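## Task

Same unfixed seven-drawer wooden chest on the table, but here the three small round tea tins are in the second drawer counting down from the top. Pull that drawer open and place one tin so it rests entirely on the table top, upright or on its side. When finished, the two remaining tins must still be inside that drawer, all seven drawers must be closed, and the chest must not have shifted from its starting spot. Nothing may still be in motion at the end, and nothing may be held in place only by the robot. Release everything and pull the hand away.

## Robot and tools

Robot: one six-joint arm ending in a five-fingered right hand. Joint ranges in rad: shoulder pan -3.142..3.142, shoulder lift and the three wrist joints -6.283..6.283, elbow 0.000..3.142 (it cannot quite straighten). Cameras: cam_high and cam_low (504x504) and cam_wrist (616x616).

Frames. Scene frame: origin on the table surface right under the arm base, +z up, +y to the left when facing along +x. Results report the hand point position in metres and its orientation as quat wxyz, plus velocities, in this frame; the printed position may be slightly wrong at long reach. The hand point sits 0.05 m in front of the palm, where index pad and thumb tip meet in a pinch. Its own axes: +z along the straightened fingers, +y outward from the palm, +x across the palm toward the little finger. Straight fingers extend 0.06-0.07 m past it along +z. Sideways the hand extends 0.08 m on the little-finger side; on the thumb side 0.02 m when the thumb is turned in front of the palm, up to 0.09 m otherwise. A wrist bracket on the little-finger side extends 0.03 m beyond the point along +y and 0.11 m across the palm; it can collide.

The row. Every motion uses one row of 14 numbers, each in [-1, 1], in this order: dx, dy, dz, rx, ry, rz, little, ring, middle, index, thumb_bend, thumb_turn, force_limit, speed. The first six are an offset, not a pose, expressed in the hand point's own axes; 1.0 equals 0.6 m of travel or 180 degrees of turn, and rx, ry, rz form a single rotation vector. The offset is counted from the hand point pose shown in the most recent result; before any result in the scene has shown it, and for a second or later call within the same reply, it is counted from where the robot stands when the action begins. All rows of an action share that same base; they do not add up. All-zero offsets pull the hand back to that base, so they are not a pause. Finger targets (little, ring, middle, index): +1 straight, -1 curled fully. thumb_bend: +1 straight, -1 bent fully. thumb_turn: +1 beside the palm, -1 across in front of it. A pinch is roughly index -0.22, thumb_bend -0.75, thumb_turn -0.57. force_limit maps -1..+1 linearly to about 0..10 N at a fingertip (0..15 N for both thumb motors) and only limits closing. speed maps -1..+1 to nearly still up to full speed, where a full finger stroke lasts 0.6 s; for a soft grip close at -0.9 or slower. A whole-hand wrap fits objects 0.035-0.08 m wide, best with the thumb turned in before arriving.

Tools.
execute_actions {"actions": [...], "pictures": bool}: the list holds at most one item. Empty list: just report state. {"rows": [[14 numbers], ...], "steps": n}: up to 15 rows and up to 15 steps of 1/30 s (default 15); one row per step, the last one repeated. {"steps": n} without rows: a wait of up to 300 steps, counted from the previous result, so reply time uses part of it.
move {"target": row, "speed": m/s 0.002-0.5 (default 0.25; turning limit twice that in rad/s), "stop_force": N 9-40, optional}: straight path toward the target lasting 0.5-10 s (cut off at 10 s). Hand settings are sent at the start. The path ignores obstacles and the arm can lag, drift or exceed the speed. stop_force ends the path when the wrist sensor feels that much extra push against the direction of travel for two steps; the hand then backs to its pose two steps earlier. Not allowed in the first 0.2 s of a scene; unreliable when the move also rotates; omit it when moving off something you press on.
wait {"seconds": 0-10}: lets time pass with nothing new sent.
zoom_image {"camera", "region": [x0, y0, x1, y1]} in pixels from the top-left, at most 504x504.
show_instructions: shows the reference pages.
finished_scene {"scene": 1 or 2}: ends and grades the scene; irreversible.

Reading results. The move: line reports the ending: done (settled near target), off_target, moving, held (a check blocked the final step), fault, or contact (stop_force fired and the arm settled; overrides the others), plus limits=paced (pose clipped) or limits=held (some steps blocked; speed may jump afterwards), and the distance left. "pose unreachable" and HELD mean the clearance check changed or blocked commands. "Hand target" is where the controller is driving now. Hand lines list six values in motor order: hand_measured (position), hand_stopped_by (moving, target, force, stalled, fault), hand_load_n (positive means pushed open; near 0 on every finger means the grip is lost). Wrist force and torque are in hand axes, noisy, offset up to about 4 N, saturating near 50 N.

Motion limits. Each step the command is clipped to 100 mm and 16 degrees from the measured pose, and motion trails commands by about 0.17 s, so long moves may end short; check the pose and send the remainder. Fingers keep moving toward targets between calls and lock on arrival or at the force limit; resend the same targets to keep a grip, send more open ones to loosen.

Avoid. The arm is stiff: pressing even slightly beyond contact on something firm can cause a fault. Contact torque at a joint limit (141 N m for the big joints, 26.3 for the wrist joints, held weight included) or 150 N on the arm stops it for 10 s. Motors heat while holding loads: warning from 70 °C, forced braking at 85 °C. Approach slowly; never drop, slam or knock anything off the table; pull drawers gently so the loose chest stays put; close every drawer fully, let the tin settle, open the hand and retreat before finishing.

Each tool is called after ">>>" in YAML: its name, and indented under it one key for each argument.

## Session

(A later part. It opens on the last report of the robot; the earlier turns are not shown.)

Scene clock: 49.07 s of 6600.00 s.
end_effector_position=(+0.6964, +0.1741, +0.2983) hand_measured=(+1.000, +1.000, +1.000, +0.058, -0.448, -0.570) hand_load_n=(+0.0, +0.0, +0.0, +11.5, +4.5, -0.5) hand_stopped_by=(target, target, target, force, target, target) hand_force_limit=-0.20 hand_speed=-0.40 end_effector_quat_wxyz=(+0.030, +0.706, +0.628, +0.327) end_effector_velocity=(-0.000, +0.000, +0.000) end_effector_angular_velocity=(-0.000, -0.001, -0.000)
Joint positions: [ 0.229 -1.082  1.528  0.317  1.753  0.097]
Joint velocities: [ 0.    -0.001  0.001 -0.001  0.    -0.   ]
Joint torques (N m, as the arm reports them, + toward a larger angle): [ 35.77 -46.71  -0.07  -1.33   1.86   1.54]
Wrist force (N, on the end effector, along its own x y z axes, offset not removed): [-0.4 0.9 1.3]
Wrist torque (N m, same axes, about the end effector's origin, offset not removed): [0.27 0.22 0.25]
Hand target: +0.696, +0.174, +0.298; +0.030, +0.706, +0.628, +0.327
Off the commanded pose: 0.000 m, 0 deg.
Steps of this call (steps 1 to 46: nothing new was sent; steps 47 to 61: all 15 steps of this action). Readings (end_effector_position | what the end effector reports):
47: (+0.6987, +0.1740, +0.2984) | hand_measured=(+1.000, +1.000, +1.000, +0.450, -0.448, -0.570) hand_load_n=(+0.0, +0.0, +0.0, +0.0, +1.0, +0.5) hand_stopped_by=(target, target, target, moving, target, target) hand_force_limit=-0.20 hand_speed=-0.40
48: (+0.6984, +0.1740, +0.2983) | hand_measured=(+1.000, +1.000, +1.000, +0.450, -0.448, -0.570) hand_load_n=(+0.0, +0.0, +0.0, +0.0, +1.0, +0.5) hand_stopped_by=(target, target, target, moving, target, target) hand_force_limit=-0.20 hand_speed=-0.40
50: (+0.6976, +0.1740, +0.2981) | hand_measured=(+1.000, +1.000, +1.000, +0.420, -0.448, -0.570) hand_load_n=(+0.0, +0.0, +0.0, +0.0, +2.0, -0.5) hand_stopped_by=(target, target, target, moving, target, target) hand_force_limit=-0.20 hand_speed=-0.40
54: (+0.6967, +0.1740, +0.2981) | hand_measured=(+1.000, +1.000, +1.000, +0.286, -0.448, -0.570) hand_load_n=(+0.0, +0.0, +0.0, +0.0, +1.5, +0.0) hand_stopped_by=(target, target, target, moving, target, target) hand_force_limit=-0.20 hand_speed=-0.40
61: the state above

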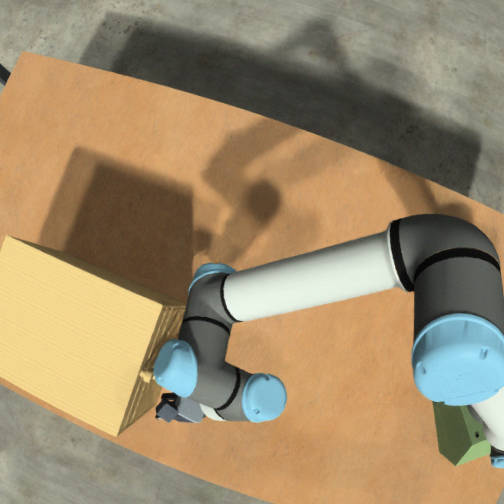

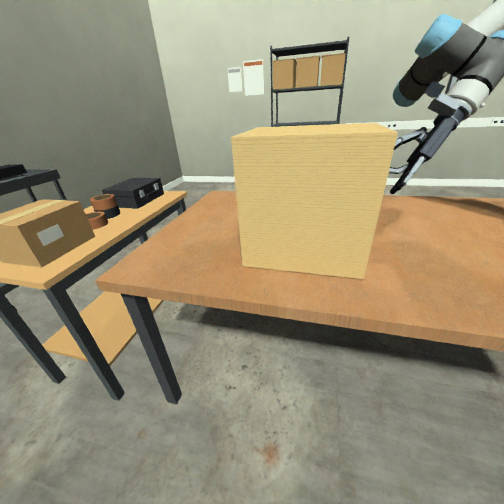

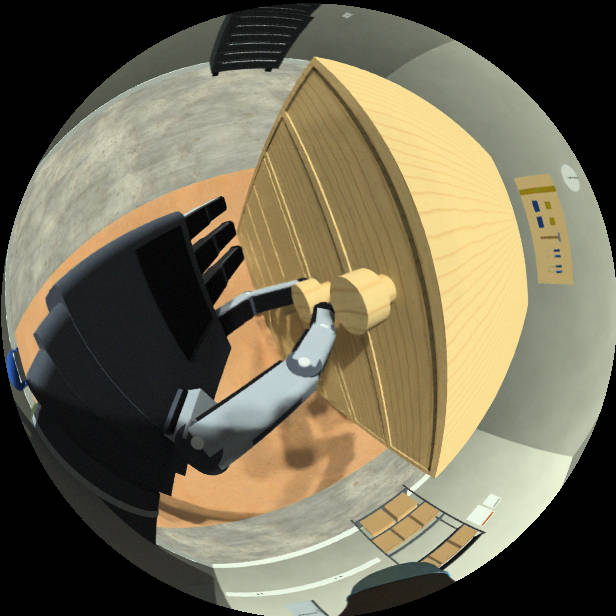

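>>> move:
  target: [0,-0.043,-0.025,0,0,0,1,1,1,-0.2,-0.45,-0.57,-0.2,-0.4]
  speed: 0.02

>>> zoom_image:
  camera: "cam_wrist"
  region: [240, 230, 400, 370]

>>> zoom_image:
  camera: "cam_high"
  region: [100, 290, 250, 450]

Scene clock: 52.30 s of 6600.00 s.
end_effector_position=(+0.6668, +0.1740, +0.2983) hand_measured=(+1.000, +1.000, +1.000, +0.058, -0.448, -0.570) hand_load_n=(+0.0, +0.0, +0.0, +11.0, +4.5, -0.5) hand_stopped_by=(target, target, target, force, target, target) hand_force_limit=-0.20 hand_speed=-0.40 end_effector_quat_wxyz=(+0.030, +0.706, +0.628, +0.327) end_effector_velocity=(-0.003, +0.000, +0.000) end_effector_angular_velocity=(+0.000, -0.000, +0.001)
Joint positions: [ 0.241 -1.127  1.623  0.269  1.761  0.105]
Joint velocities: [ 0.002 -0.004  0.009 -0.005  0.     0.001]
Joint torques (N m, as the arm reports them, + toward a larger angle): [ 34.9  -45.53   2.31  -1.18   1.81   1.64]
Wrist force (N, on the end effector, along its own x y z axes, offset not removed): [1.0 0.7 1.8]
Wrist torque (N m, same axes, about the end effector's origin, offset not removed): [0.15 -0.13 0.36]
Hand target: +0.667, +0.174, +0.298; +0.030, +0.706, +0.628, +0.327
Off the commanded pose: 0.000 m, 0 deg.
move: done

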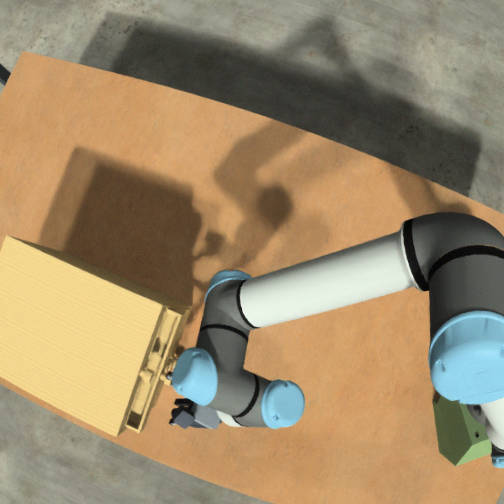

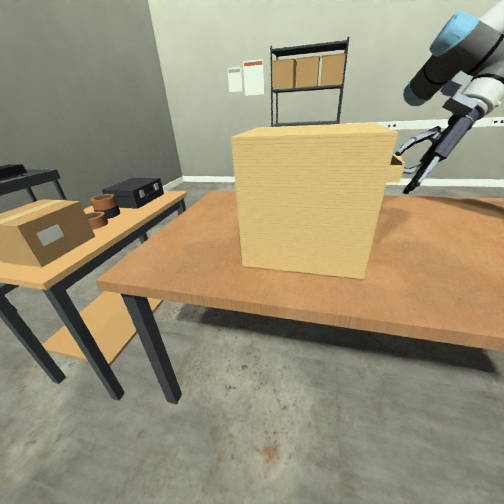

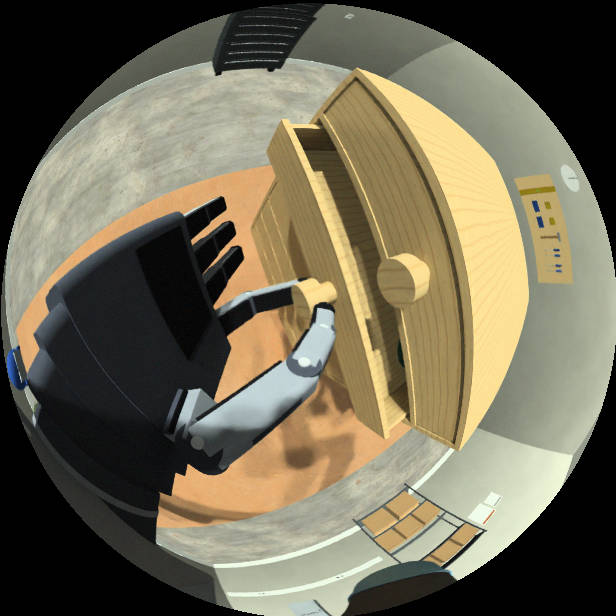

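Region (240, 230, 400, 370) of cam_wrist's 616x616 image, scaled by 3.150, with more detail than that image has; it fills the top 441 rows of this view, and the rest is white.

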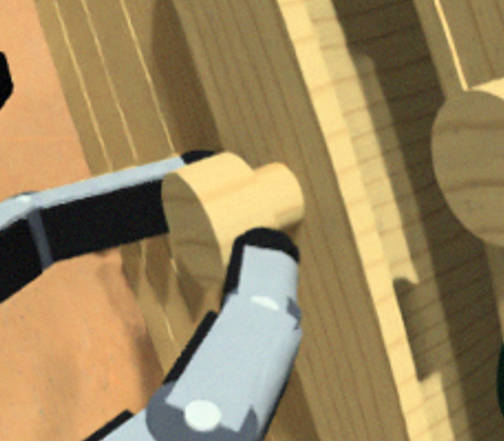

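Region (100, 290, 250, 450) of cam_high's 504x504 image, scaled by 3.150, with more detail than that image has; it fills the left 472 columns of this view, and the rest is white.

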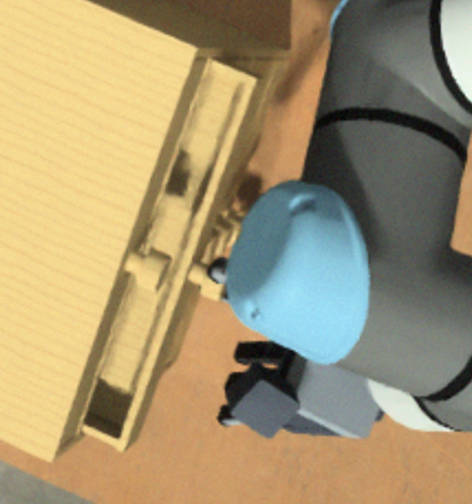

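>>> execute_actions:
  actions: []

Scene clock: 59.67 s of 6600.00 s.
end_effector_position=(+0.6665, +0.1740, +0.2983) hand_measured=(+1.000, +1.000, +1.000, +0.058, -0.448, -0.570) hand_load_n=(+0.0, +0.0, +0.0, +11.0, +4.5, -0.5) hand_stopped_by=(target, target, target, force, target, target) hand_force_limit=-0.20 hand_speed=-0.40 end_effector_quat_wxyz=(+0.030, +0.706, +0.628, +0.327) end_effector_velocity=(+0.001, -0.000, +0.001) end_effector_angular_velocity=(+0.000, -0.001, -0.001)
Joint positions: [ 0.241 -1.128  1.624  0.268  1.761  0.105]
Joint velocities: [-0.    -0.    -0.001  0.     0.     0.   ]
Joint torques (N m, as the arm reports them, + toward a larger angle): [ 34.69 -43.83   0.63  -1.06   1.88   1.66]
Wrist force (N, on the end effector, along its own x y z axes, offset not removed): [2.5 0.7 3.9]
Wrist torque (N m, same axes, about the end effector's origin, offset not removed): [0.16 -0.35 0.39]
Hand target: +0.667, +0.174, +0.298; +0.030, +0.706, +0.628, +0.327
Off the commanded pose: 0.000 m, 0 deg.
Steps of this call (steps 1 to 90: nothing new was sent; then 4.37 s passed at rest). Readings (end_effector_position | what the end effector reports):
1: (+0.6667, +0.1740, +0.2983) | hand_measured=(+1.000, +1.000, +1.000, +0.058, -0.448, -0.570) hand_load_n=(+0.0, +0.0, +0.0, +11.0, +4.5, -0.5) hand_stopped_by=(target, target, target, force, target, target) hand_force_limit=-0.20 hand_speed=-0.40
2: (+0.6667, +0.1740, +0.2983) | hand_measured=(+1.000, +1.000, +1.000, +0.058, -0.448, -0.570) hand_load_n=(+0.0, +0.0, +0.0, +11.0, +4.5, -0.5) hand_stopped_by=(target, target, target, force, target, target) hand_force_limit=-0.20 hand_speed=-0.40
4: (+0.6666, +0.1740, +0.2983) | hand_measured=(+1.000, +1.000, +1.000, +0.058, -0.448, -0.570) hand_load_n=(+0.0, +0.0, +0.0, +11.0, +4.5, -0.5) hand_stopped_by=(target, target, target, force, target, target) hand_force_limit=-0.20 hand_speed=-0.40
8: (+0.6666, +0.1740, +0.2983) | hand_measured=(+1.000, +1.000, +1.000, +0.058, -0.448, -0.570) hand_load_n=(+0.0, +0.0, +0.0, +11.0, +4.5, -0.5) hand_stopped_by=(target, target, target, force, target, target) hand_force_limit=-0.20 hand_speed=-0.40
90: the state above

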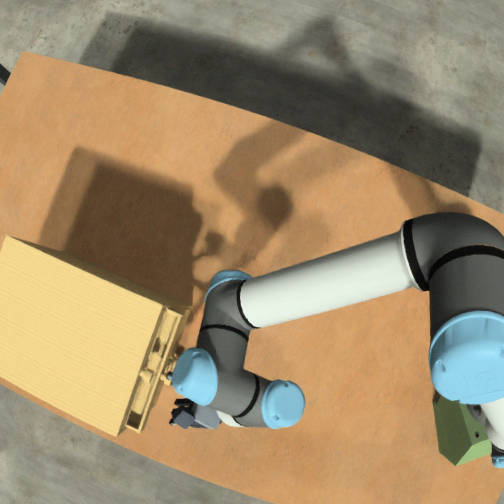

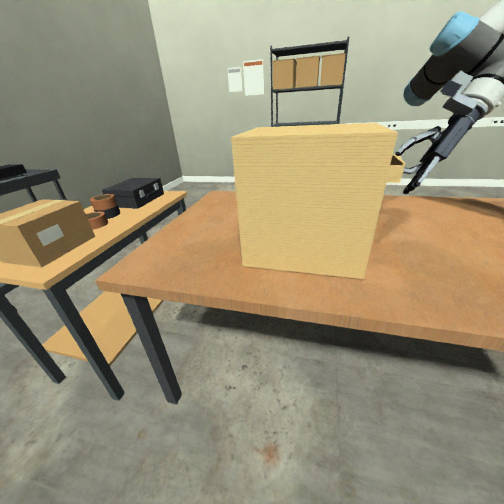

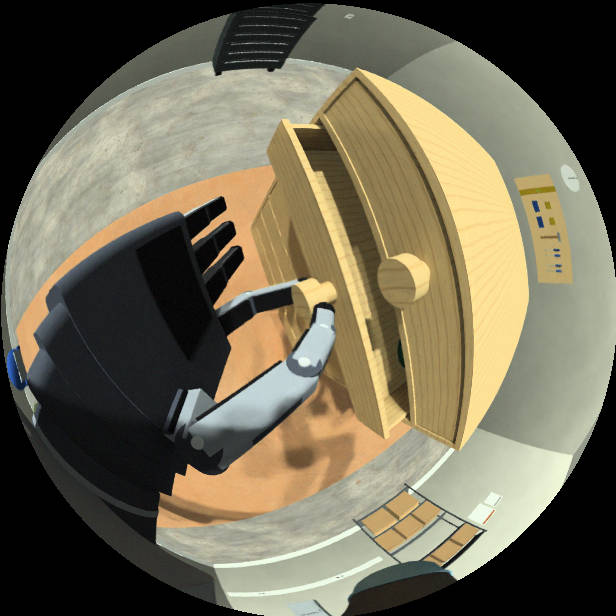

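>>> move:
  target: [0,-0.1155,-0.0667,0,0,0,1,1,1,-0.2,-0.45,-0.57,-0.2,-0.4]
  speed: 0.035

Scene clock: 63.30 s of 6600.00 s.
end_effector_position=(+0.5868, +0.1739, +0.2983) hand_measured=(+1.000, +1.000, +1.000, +0.058, -0.448, -0.570) hand_load_n=(+0.0, +0.0, +0.0, +11.0, +4.5, -0.5) hand_stopped_by=(target, target, target, force, target, target) hand_force_limit=-0.20 hand_speed=-0.40 end_effector_quat_wxyz=(+0.030, +0.706, +0.628, +0.327) end_effector_velocity=(-0.002, -0.000, +0.000) end_effector_angular_velocity=(-0.000, -0.000, -0.000)
Joint positions: [ 0.279 -1.237  1.858  0.149  1.788  0.132]
Joint velocities: [ 0.001 -0.003  0.006 -0.003  0.001  0.001]
Joint torques (N m, as the arm reports them, + toward a larger angle): [ 30.7  -38.61   3.47  -1.32   1.95   1.63]
Wrist force (N, on the end effector, along its own x y z axes, offset not removed): [1.5 2.2 1.8]
Wrist torque (N m, same axes, about the end effector's origin, offset not removed): [0.38 -0.08 0.45]
Hand target: +0.587, +0.174, +0.298; +0.030, +0.706, +0.628, +0.327
Off the commanded pose: 0.000 m, 0 deg.
move: done

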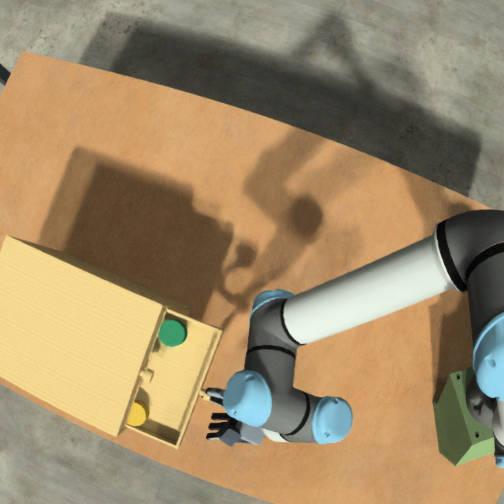

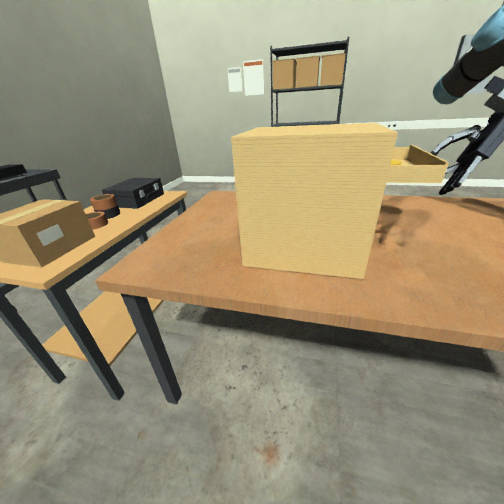

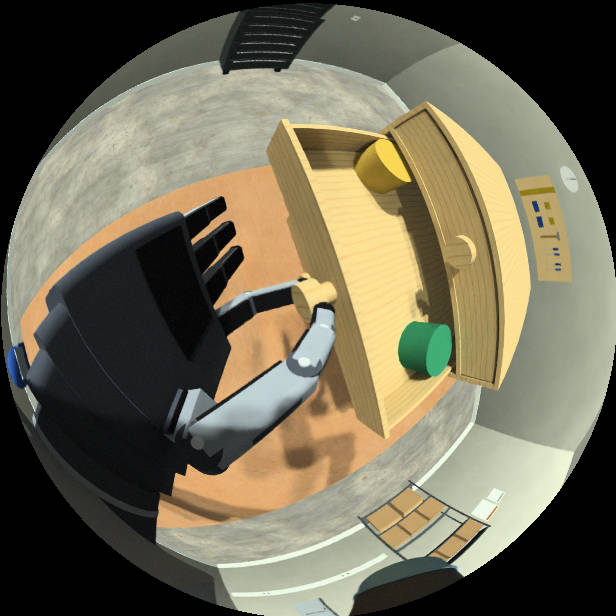

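>>> move:
  target: [0,-0.101,-0.0583,0,0,0,1,1,1,-0.2,-0.45,-0.57,-0.2,-0.4]
  speed: 0.035

>>> zoom_image:
  camera: "cam_high"
  region: [80,260,300,480]

Scene clock: 67.13 s of 6600.00 s.
end_effector_position=(+0.5171, +0.1738, +0.2982) hand_measured=(+1.000, +1.000, +1.000, +0.058, -0.448, -0.570) hand_load_n=(+0.0, +0.0, +0.0, +11.0, +4.5, -0.5) hand_stopped_by=(target, target, target, force, target, target) hand_force_limit=-0.20 hand_speed=-0.40 end_effector_quat_wxyz=(+0.030, +0.706, +0.628, +0.327) end_effector_velocity=(-0.002, +0.000, +0.000) end_effector_angular_velocity=(+0.001, -0.001, -0.000)
Joint positions: [ 0.326 -1.318  2.041  0.056  1.822  0.166]
Joint velocities: [ 0.003 -0.002  0.005 -0.003  0.001  0.002]
Joint torques (N m, as the arm reports them, + toward a larger angle): [ 28.15 -35.74   4.29  -1.27   1.69   1.62]
Wrist force (N, on the end effector, along its own x y z axes, offset not removed): [0.1 1.8 0.8]
Wrist torque (N m, same axes, about the end effector's origin, offset not removed): [0.36 0.16 0.41]
Hand target: +0.517, +0.174, +0.298; +0.030, +0.706, +0.628, +0.327
Off the commanded pose: 0.000 m, 0 deg.
move: done

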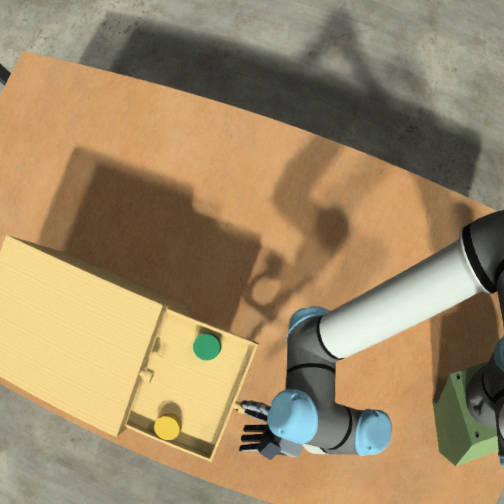

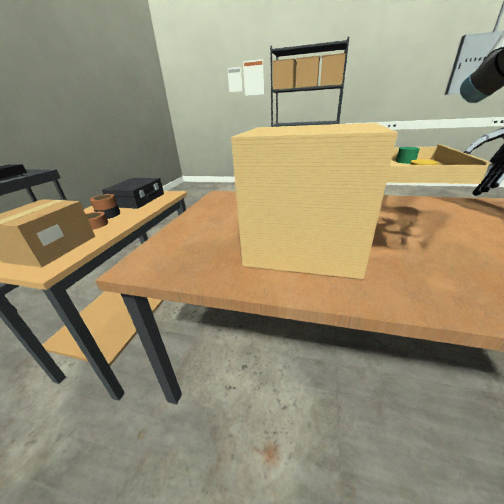

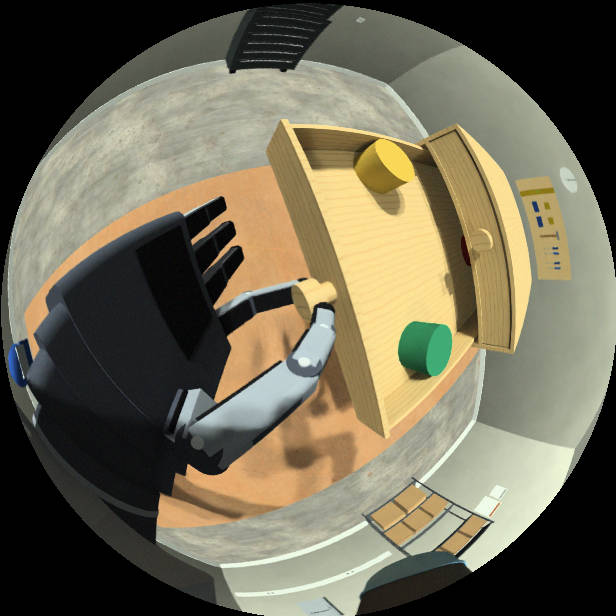

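Region (80, 260, 300, 480) of cam_high's 504x504 image, scaled by 2.291, with more detail than that image has.

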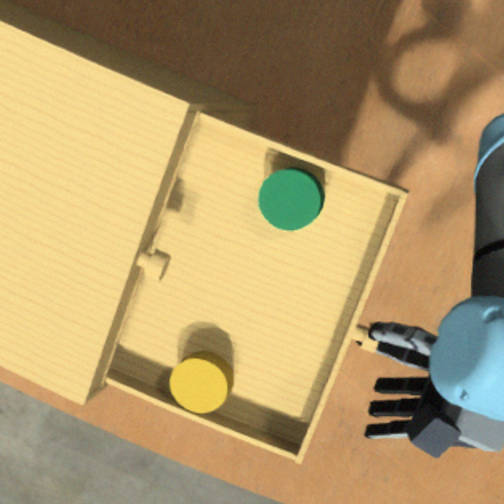

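>>> execute_actions:
  actions:
    - {"rows":[[0,0,0,0,0,0,1,1,1,0.55,-0.3,-0.57,-0.2,0.2]],"steps":10}
  pictures: false

>>> move:
  target: [0,-0.0505,-0.029,0,0,0,1,1,1,0.55,-0.3,-0.57,-0.2,0.2]
  speed: 0.08

Scene clock: 77.77 s of 6600.00 s.
end_effector_position=(+0.5171, +0.1738, +0.2984) hand_measured=(+1.000, +1.000, +1.000, +0.518, -0.300, -0.570) hand_load_n=(+0.0, +0.0, +0.0, +0.5, +0.0, +0.0) hand_stopped_by=(target, target, target, moving, target, target) hand_force_limit=-0.20 hand_speed=0.20 end_effector_quat_wxyz=(+0.030, +0.706, +0.628, +0.327) end_effector_velocity=(+0.001, +0.000, +0.001) end_effector_angular_velocity=(-0.000, -0.001, +0.001)
Joint positions: [ 0.326 -1.318  2.041  0.056  1.822  0.166]
Joint velocities: [ 0.    -0.    -0.002  0.001  0.    -0.001]
Joint torques (N m, as the arm reports them, + toward a larger angle): [ 10.06 -14.85 -25.81   2.65  -2.72  -1.66]
Wrist force (N, on the end effector, along its own x y z axes, offset not removed): [0.4 0.9 -1.4]
Wrist torque (N m, same axes, about the end effector's origin, offset not removed): [0.26 0.30 0.21]
Hand target: +0.517, +0.174, +0.298; +0.030, +0.706, +0.628, +0.327
Off the commanded pose: 0.000 m, 0 deg.
Steps of this call (steps 1 to 90: nothing new was sent; then 7.30 s passed at rest; steps 91 to 100: all 10 steps of this action). Readings (end_effector_position | what the end effector reports):
91: (+0.5168, +0.1738, +0.2982) | hand_measured=(+1.000, +1.000, +1.000, +0.058, -0.448, -0.570) hand_load_n=(+0.0, +0.0, +0.0, +11.0, +4.5, -0.5) hand_stopped_by=(target, target, target, moving, moving, target) hand_force_limit=-0.20 hand_speed=0.20
92: (+0.5168, +0.1738, +0.2982) | hand_measured=(+1.000, +1.000, +1.000, +0.058, -0.448, -0.570) hand_load_n=(+0.0, +0.0, +0.0, +11.0, +4.5, -0.5) hand_stopped_by=(target, target, target, moving, moving, target) hand_force_limit=-0.20 hand_speed=0.20
94: (+0.5168, +0.1738, +0.2982) | hand_measured=(+1.000, +1.000, +1.000, +0.118, -0.412, -0.570) hand_load_n=(+0.0, +0.0, +0.0, +0.5, +0.0, +0.0) hand_stopped_by=(target, target, target, moving, moving, target) hand_force_limit=-0.20 hand_speed=0.20
98: (+0.5170, +0.1738, +0.2983) | hand_measured=(+1.000, +1.000, +1.000, +0.384, -0.300, -0.570) hand_load_n=(+0.0, +0.0, +0.0, +0.5, +0.0, +0.0) hand_stopped_by=(target, target, target, moving, moving, target) hand_force_limit=-0.20 hand_speed=0.20
100: the state above

Scene clock: 78.90 s of 6600.00 s.
end_effector_position=(+0.4825, +0.1738, +0.2982) hand_measured=(+1.000, +1.000, +1.000, +0.550, -0.300, -0.570) hand_load_n=(+0.0, +0.0, +0.0, +0.0, +0.0, +0.0) hand_stopped_by=(target, target, target, target, target, target) hand_force_limit=-0.20 hand_speed=0.20 end_effector_quat_wxyz=(+0.030, +0.706, +0.628, +0.327) end_effector_velocity=(-0.001, -0.000, +0.001) end_effector_angular_velocity=(+0.002, -0.002, -0.003)
Joint positions: [ 0.356 -1.353  2.124  0.012  1.843  0.188]
Joint velocities: [ 0.003 -0.003  0.003 -0.003  0.002  0.003]
Joint torques (N m, as the arm reports them, + toward a larger angle): [ 27.32 -32.62   3.91  -1.41   2.05   1.81]
Wrist force (N, on the end effector, along its own x y z axes, offset not removed): [-0.6 2.8 -0.4]
Wrist torque (N m, same axes, about the end effector's origin, offset not removed): [0.40 0.46 0.25]
Hand target: +0.482, +0.174, +0.298; +0.030, +0.706, +0.628, +0.327
Off the commanded pose: 0.000 m, 0 deg.
move: done

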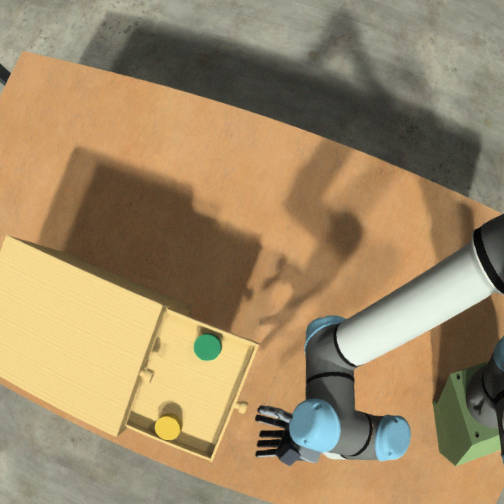

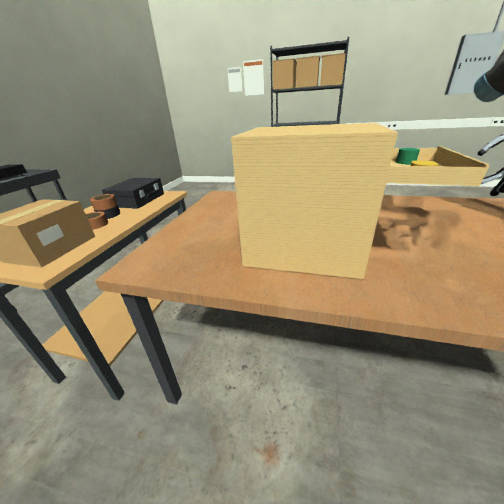

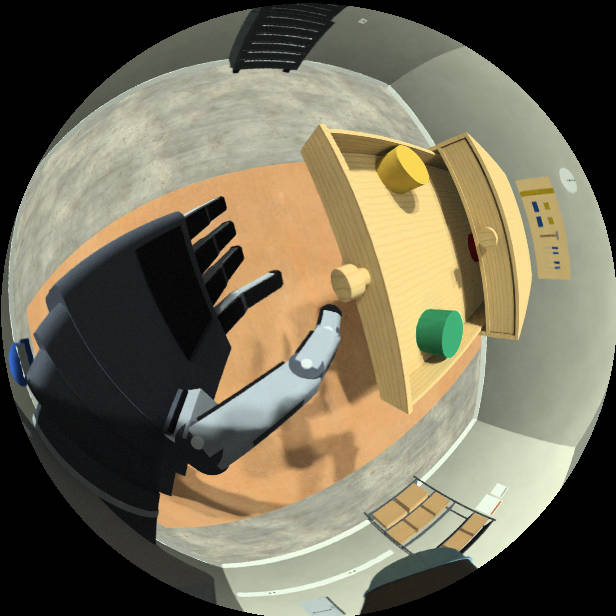

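>>> move:
  target: [0.046,0.113,-0.23,0,0,0,-1,-1,0.5,0.5,-0.15,-1,-0.2,0.5]
  speed: 0.25

>>> move:
  target: [-0.078,0.167,0.136,-0.063,0.157,0.828,-1,-1,0.5,0.5,-0.15,-1,-0.2,0.5]
  speed: 0.4

Scene clock: 83.17 s of 6600.00 s.
end_effector_position=(+0.4722, +0.1337, +0.4486) hand_measured=(-1.000, -1.000, +0.500, +0.500, -0.150, -1.000) hand_load_n=(+0.0, +0.0, +0.0, +0.0, +0.0, +0.0) hand_stopped_by=(target, target, target, target, target, target) hand_force_limit=-0.20 hand_speed=0.50 end_effector_quat_wxyz=(+0.030, +0.706, +0.628, +0.327) end_effector_velocity=(-0.000, -0.001, +0.002) end_effector_angular_velocity=(-0.001, +0.002, -0.000)
Joint positions: [ 0.539 -1.57   1.949  0.451  1.97   0.328]
Joint velocities: [ 0.004 -0.001 -0.005  0.01   0.003  0.005]
Joint torques (N m, as the arm reports them, + toward a larger angle): [ 22.34 -26.02 -32.05   2.56   1.98   1.88]
Wrist force (N, on the end effector, along its own x y z axes, offset not removed): [0.7 1.3 -0.7]
Wrist torque (N m, same axes, about the end effector's origin, offset not removed): [0.38 0.16 0.23]
Hand target: +0.472, +0.134, +0.449; +0.030, +0.706, +0.628, +0.327
Off the commanded pose: 0.000 m, 0 deg.
move: done

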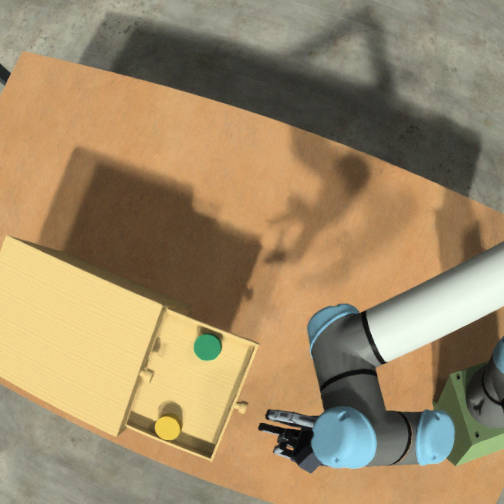

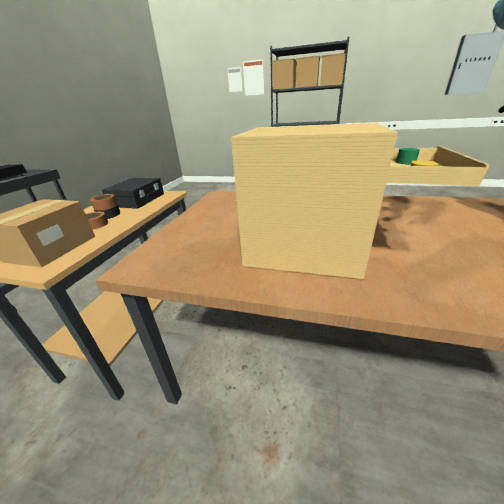

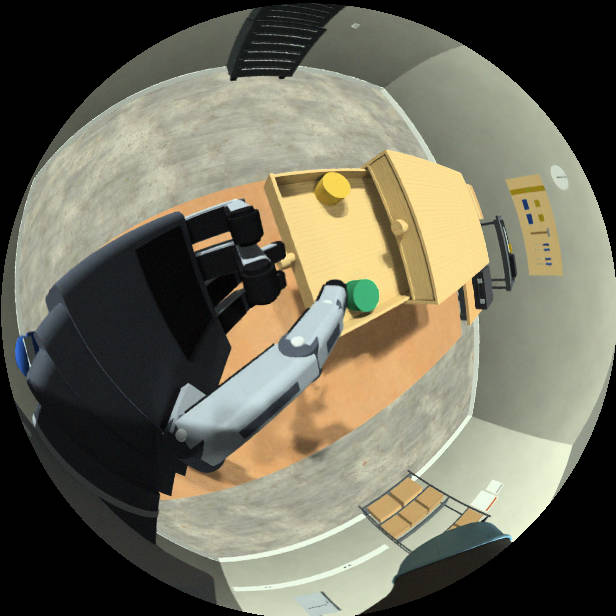

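Scene clock: 87.10 s of 6600.00 s.
end_effector_position=(+0.5996, +0.1003, +0.4102) hand_measured=(-1.000, -1.000, +0.500, +0.500, -0.150, -1.000) hand_load_n=(+0.0, +0.0, +0.0, +0.0, +0.0, +0.0) hand_stopped_by=(target, target, target, target, target, target) hand_force_limit=-0.20 hand_speed=0.50 end_effector_quat_wxyz=(-0.366, +0.706, -0.537, +0.280) end_effector_velocity=(+0.000, +0.000, -0.000) end_effector_angular_velocity=(+0.009, +0.005, -0.010)
Joint positions: [ 0.216 -1.54   1.727  0.181  1.814  2.65 ]
Joint velocities: [-0.001  0.001 -0.001  0.001  0.002  0.014]
Joint torques (N m, as the arm reports them, + toward a larger angle): [  0.31 -14.01 -32.86   1.96   2.07   1.78]
Wrist force (N, on the end effector, along its own x y z axes, offset not removed): [1.7 1.2 -0.4]
Wrist torque (N m, same axes, about the end effector's origin, offset not removed): [0.22 0.08 0.27]
Hand target: +0.600, +0.100, +0.410; -0.366, +0.706, -0.538, +0.280
Off the commanded pose: 0.000 m, 0 deg.
move: done

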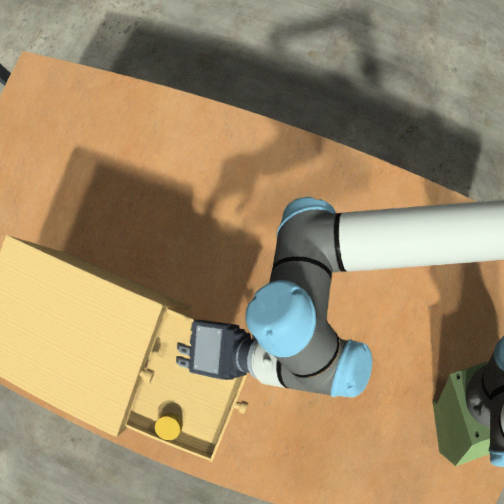

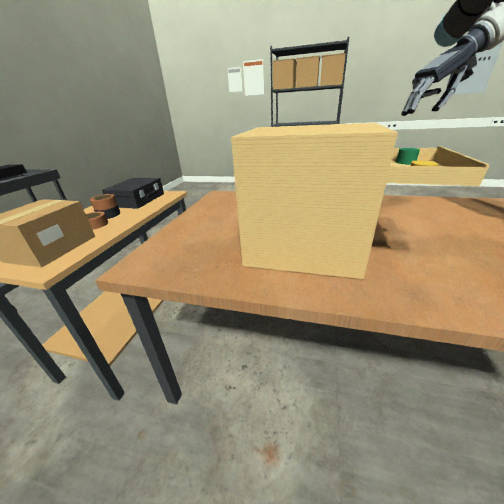

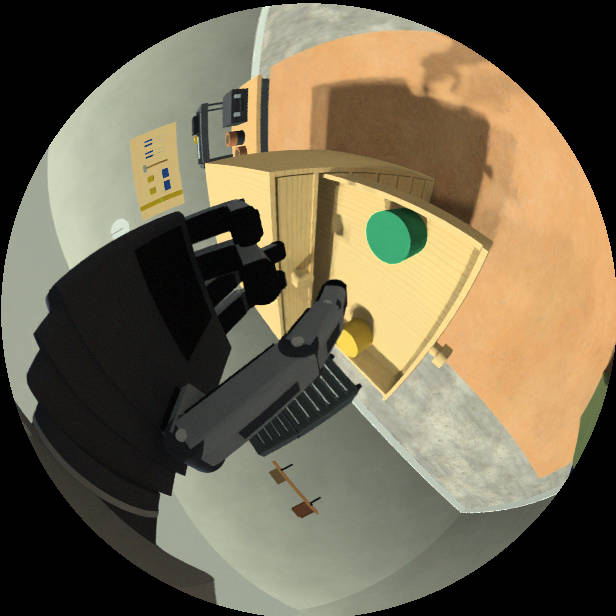

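>>> move:
  target: [0.005,0.064,0.083,0,0,0,-1,-1,0.42,0.42,-0.15,-1,-0.2,0.5]
  speed: 0.1

>>> zoom_image:
  camera: "cam_low"
  region: [370,60,504,194]

>>> zoom_image:
  camera: "cam_wrist"
  region: [220,150,460,390]

Scene clock: 90.47 s of 6600.00 s.
end_effector_position=(+0.6184, +0.1022, +0.3505) hand_measured=(-1.000, -1.000, +0.420, +0.420, -0.150, -1.000) hand_load_n=(+0.0, +0.0, +0.0, +0.0, +0.0, +0.0) hand_stopped_by=(target, target, target, target, target, target) hand_force_limit=-0.20 hand_speed=0.50 end_effector_quat_wxyz=(-0.366, +0.706, -0.537, +0.280) end_effector_velocity=(+0.001, -0.000, -0.003) end_effector_angular_velocity=(+0.000, +0.000, -0.000)
Joint positions: [ 0.134 -1.471  1.773  0.061  1.737  2.62 ]
Joint velocities: [-0.003  0.003  0.001 -0.005 -0.003 -0.001]
Joint torques (N m, as the arm reports them, + toward a larger angle): [  1.33 -15.88  -0.76  -1.94  -3.3   -1.5 ]
Wrist force (N, on the end effector, along its own x y z axes, offset not removed): [0.5 1.7 -0.7]
Wrist torque (N m, same axes, about the end effector's origin, offset not removed): [0.39 0.08 0.28]
Hand target: +0.619, +0.102, +0.350; -0.366, +0.706, -0.537, +0.280
Off the commanded pose: 0.000 m, 0 deg.
move: done

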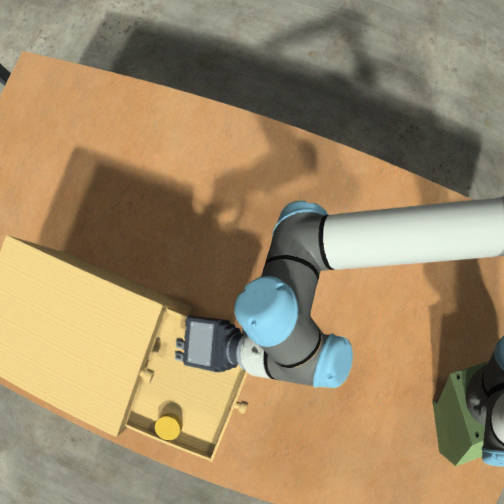

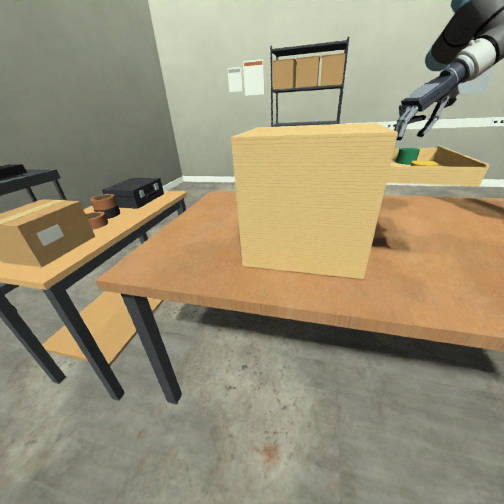

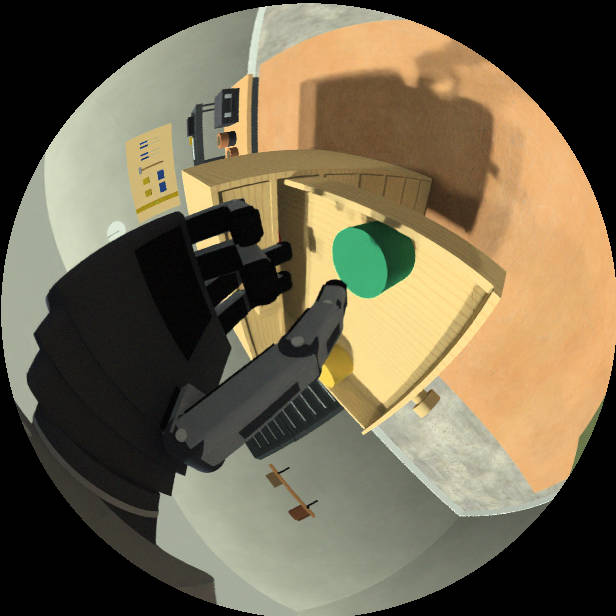

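Region (370, 60, 504, 194) of cam_low's 504x504 image, scaled by 3.761, with more detail than that image has.

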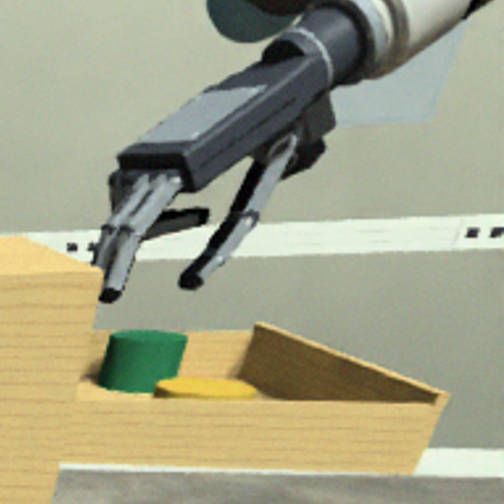

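Region (220, 150, 460, 390) of cam_wrist's 616x616 image, scaled by 2.100, with more detail than that image has.

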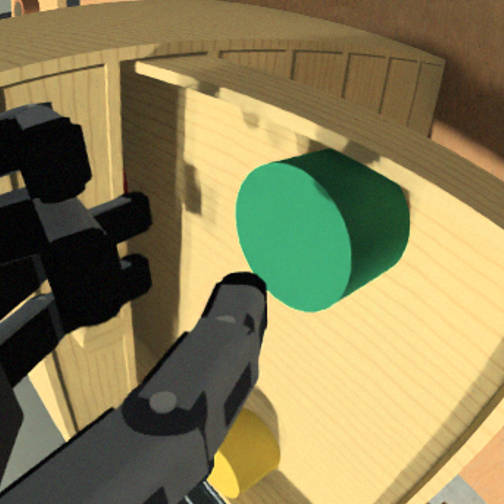

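>>> move:
  target: [0.023,0.028,0.0035,0,0,0,-1,-1,0.42,0.42,-0.15,-1,-0.2,0.5]
  speed: 0.05

>>> zoom_image:
  camera: "cam_low"
  region: [370,60,504,194]

>>> zoom_image:
  camera: "cam_wrist"
  region: [220,150,460,390]

Scene clock: 96.73 s of 6600.00 s.
end_effector_position=(+0.6145, +0.0869, +0.3357) hand_measured=(-1.000, -1.000, +0.420, +0.420, -0.150, -1.000) hand_load_n=(+0.0, +0.0, +0.0, +0.0, +0.0, +0.0) hand_stopped_by=(target, target, target, target, target, target) hand_force_limit=-0.20 hand_speed=0.50 end_effector_quat_wxyz=(-0.366, +0.706, -0.537, +0.280) end_effector_velocity=(-0.001, -0.001, -0.002) end_effector_angular_velocity=(-0.000, +0.000, +0.001)
Joint positions: [ 0.08  -1.491  1.812  0.039  1.687  2.6  ]
Joint velocities: [-0.005 -0.002  0.005 -0.002 -0.006 -0.003]
Joint torques (N m, as the arm reports them, + toward a larger angle): [  3.72 -38.58  -0.43  -1.68  -3.29  -1.75]
Wrist force (N, on the end effector, along its own x y z axes, offset not removed): [0.3 1.8 0.4]
Wrist torque (N m, same axes, about the end effector's origin, offset not removed): [0.25 0.22 0.45]
Hand target: +0.614, +0.087, +0.336; -0.366, +0.706, -0.537, +0.280
Off the commanded pose: 0.000 m, 0 deg.
After step 90, 2.40 s passed at rest.
move: done

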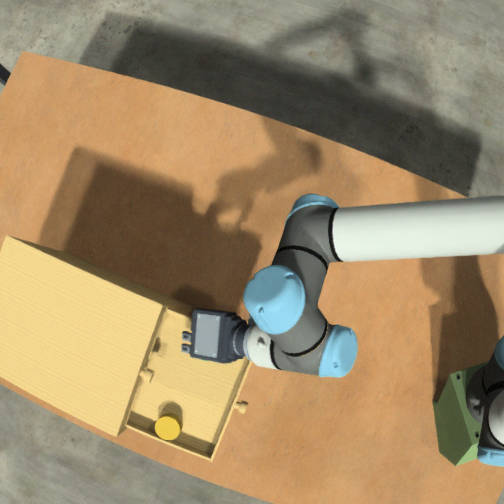

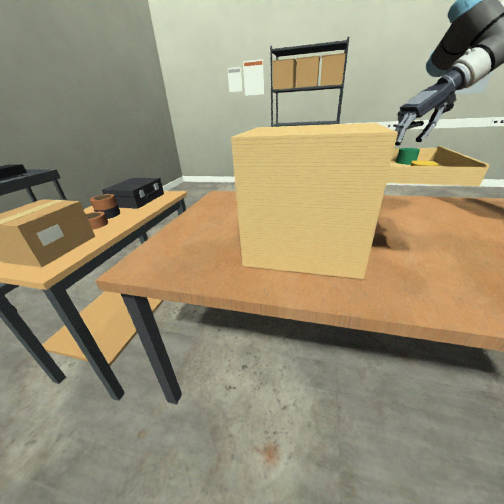

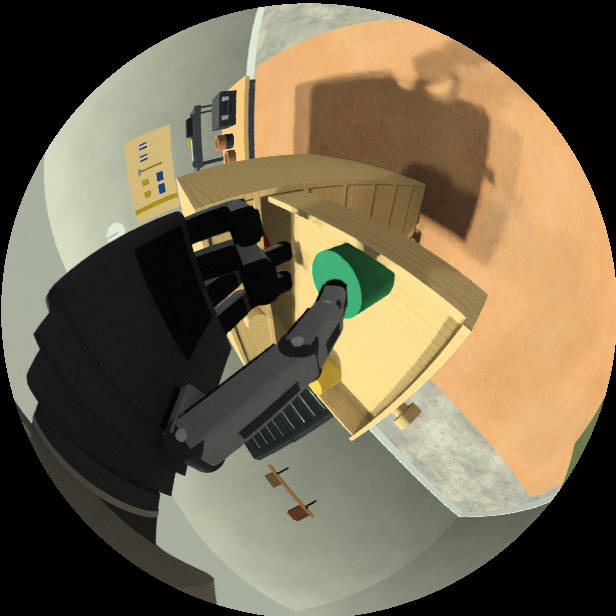

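Region (370, 60, 504, 194) of cam_low's 504x504 image, scaled by 3.761, with more detail than that image has.

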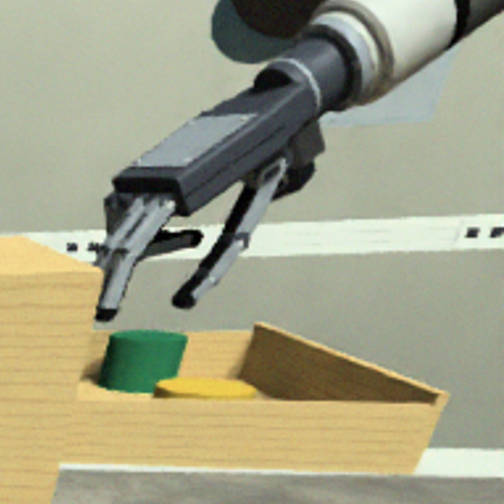

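Region (220, 150, 460, 390) of cam_wrist's 616x616 image, scaled by 2.100, with more detail than that image has.

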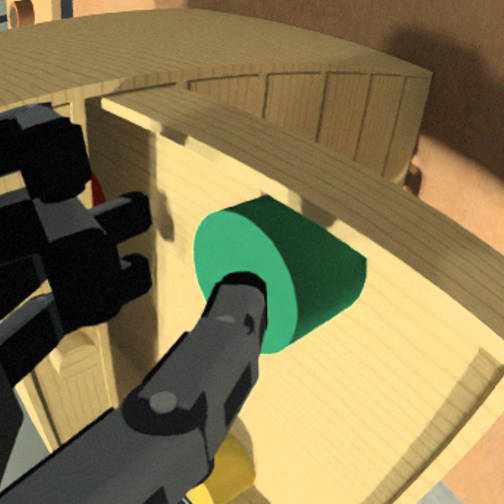

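>>> move:
  target: [0.005,0,0,0,0,0,-1,-1,0.55,0.55,0.6,-1,-0.2,0.5]
  speed: 0.05

>>> zoom_image:
  camera: "cam_low"
  region: [370,100,474,204]

>>> zoom_image:
  camera: "cam_wrist"
  region: [220,150,460,390]

Scene clock: 102.50 s of 6600.00 s.
end_effector_position=(+0.6152, +0.0841, +0.3357) hand_measured=(-1.000, -1.000, +0.550, +0.550, +0.600, -1.000) hand_load_n=(+0.0, +0.0, +0.0, +0.0, +0.0, +0.0) hand_stopped_by=(target, target, target, target, target, target) hand_force_limit=-0.20 hand_speed=0.50 end_effector_quat_wxyz=(-0.366, +0.706, -0.537, +0.280) end_effector_velocity=(+0.000, -0.001, +0.000) end_effector_angular_velocity=(+0.001, +0.000, -0.001)
Joint positions: [ 0.073 -1.494  1.811  0.042  1.68   2.598]
Joint velocities: [-0.002 -0.001 -0.001  0.001 -0.001  0.   ]
Joint torques (N m, as the arm reports them, + toward a larger angle): [  2.78 -37.31 -30.6    2.07  -3.49  -1.63]
Wrist force (N, on the end effector, along its own x y z axes, offset not removed): [0.6 0.8 -1.2]
Wrist torque (N m, same axes, about the end effector's origin, offset not removed): [0.24 0.23 0.21]
Hand target: +0.615, +0.084, +0.336; -0.366, +0.706, -0.537, +0.280
Off the commanded pose: 0.000 m, 0 deg.
After step 90, 2.00 s passed at rest.
move: done

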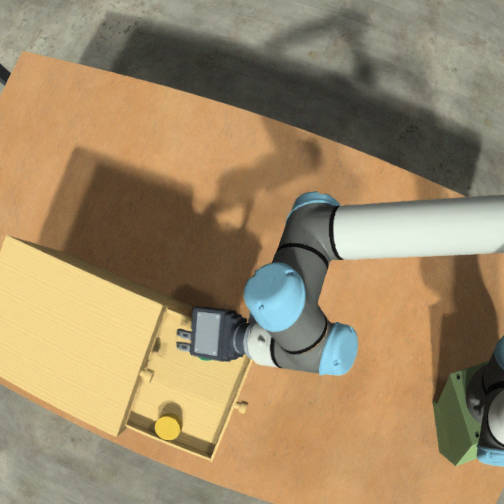

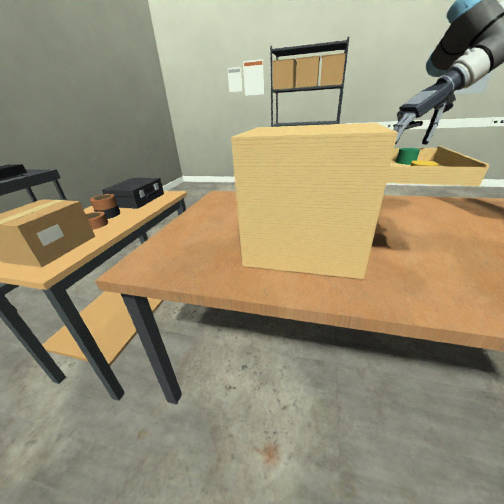

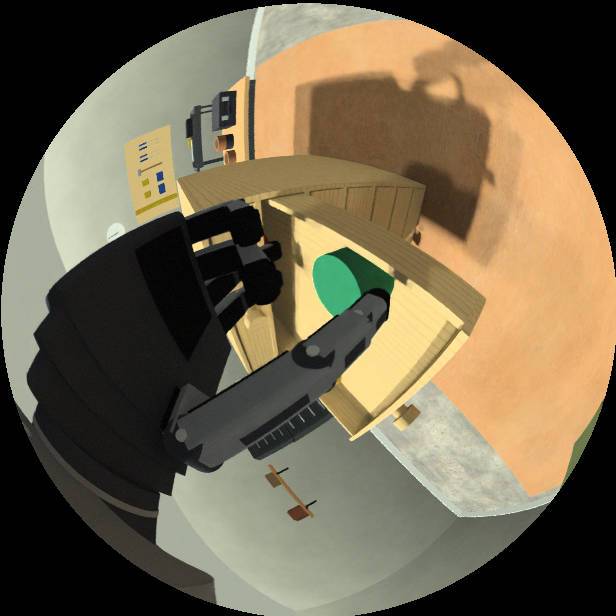

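Region (370, 100, 474, 204) of cam_low's 504x504 image, scaled by 4.846, with more detail than that image has.

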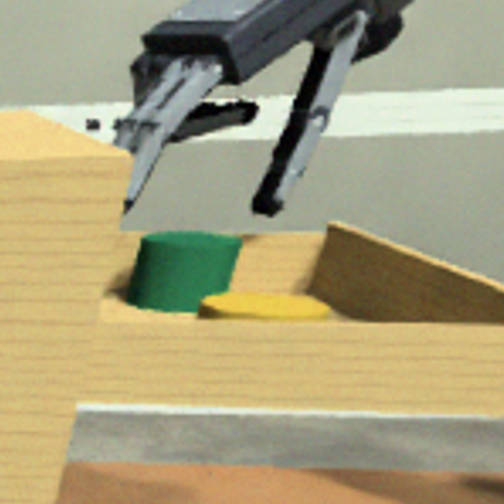

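Region (220, 150, 460, 390) of cam_wrist's 616x616 image, scaled by 2.100, with more detail than that image has.

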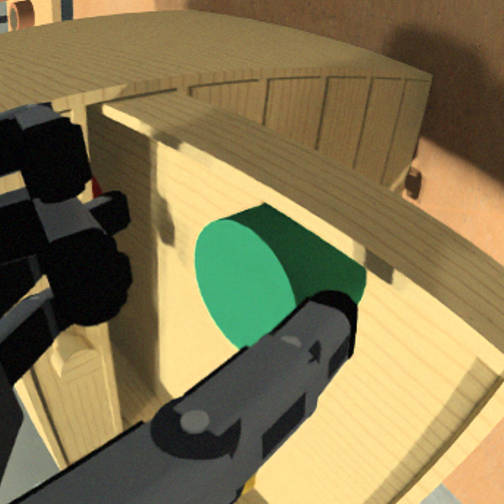

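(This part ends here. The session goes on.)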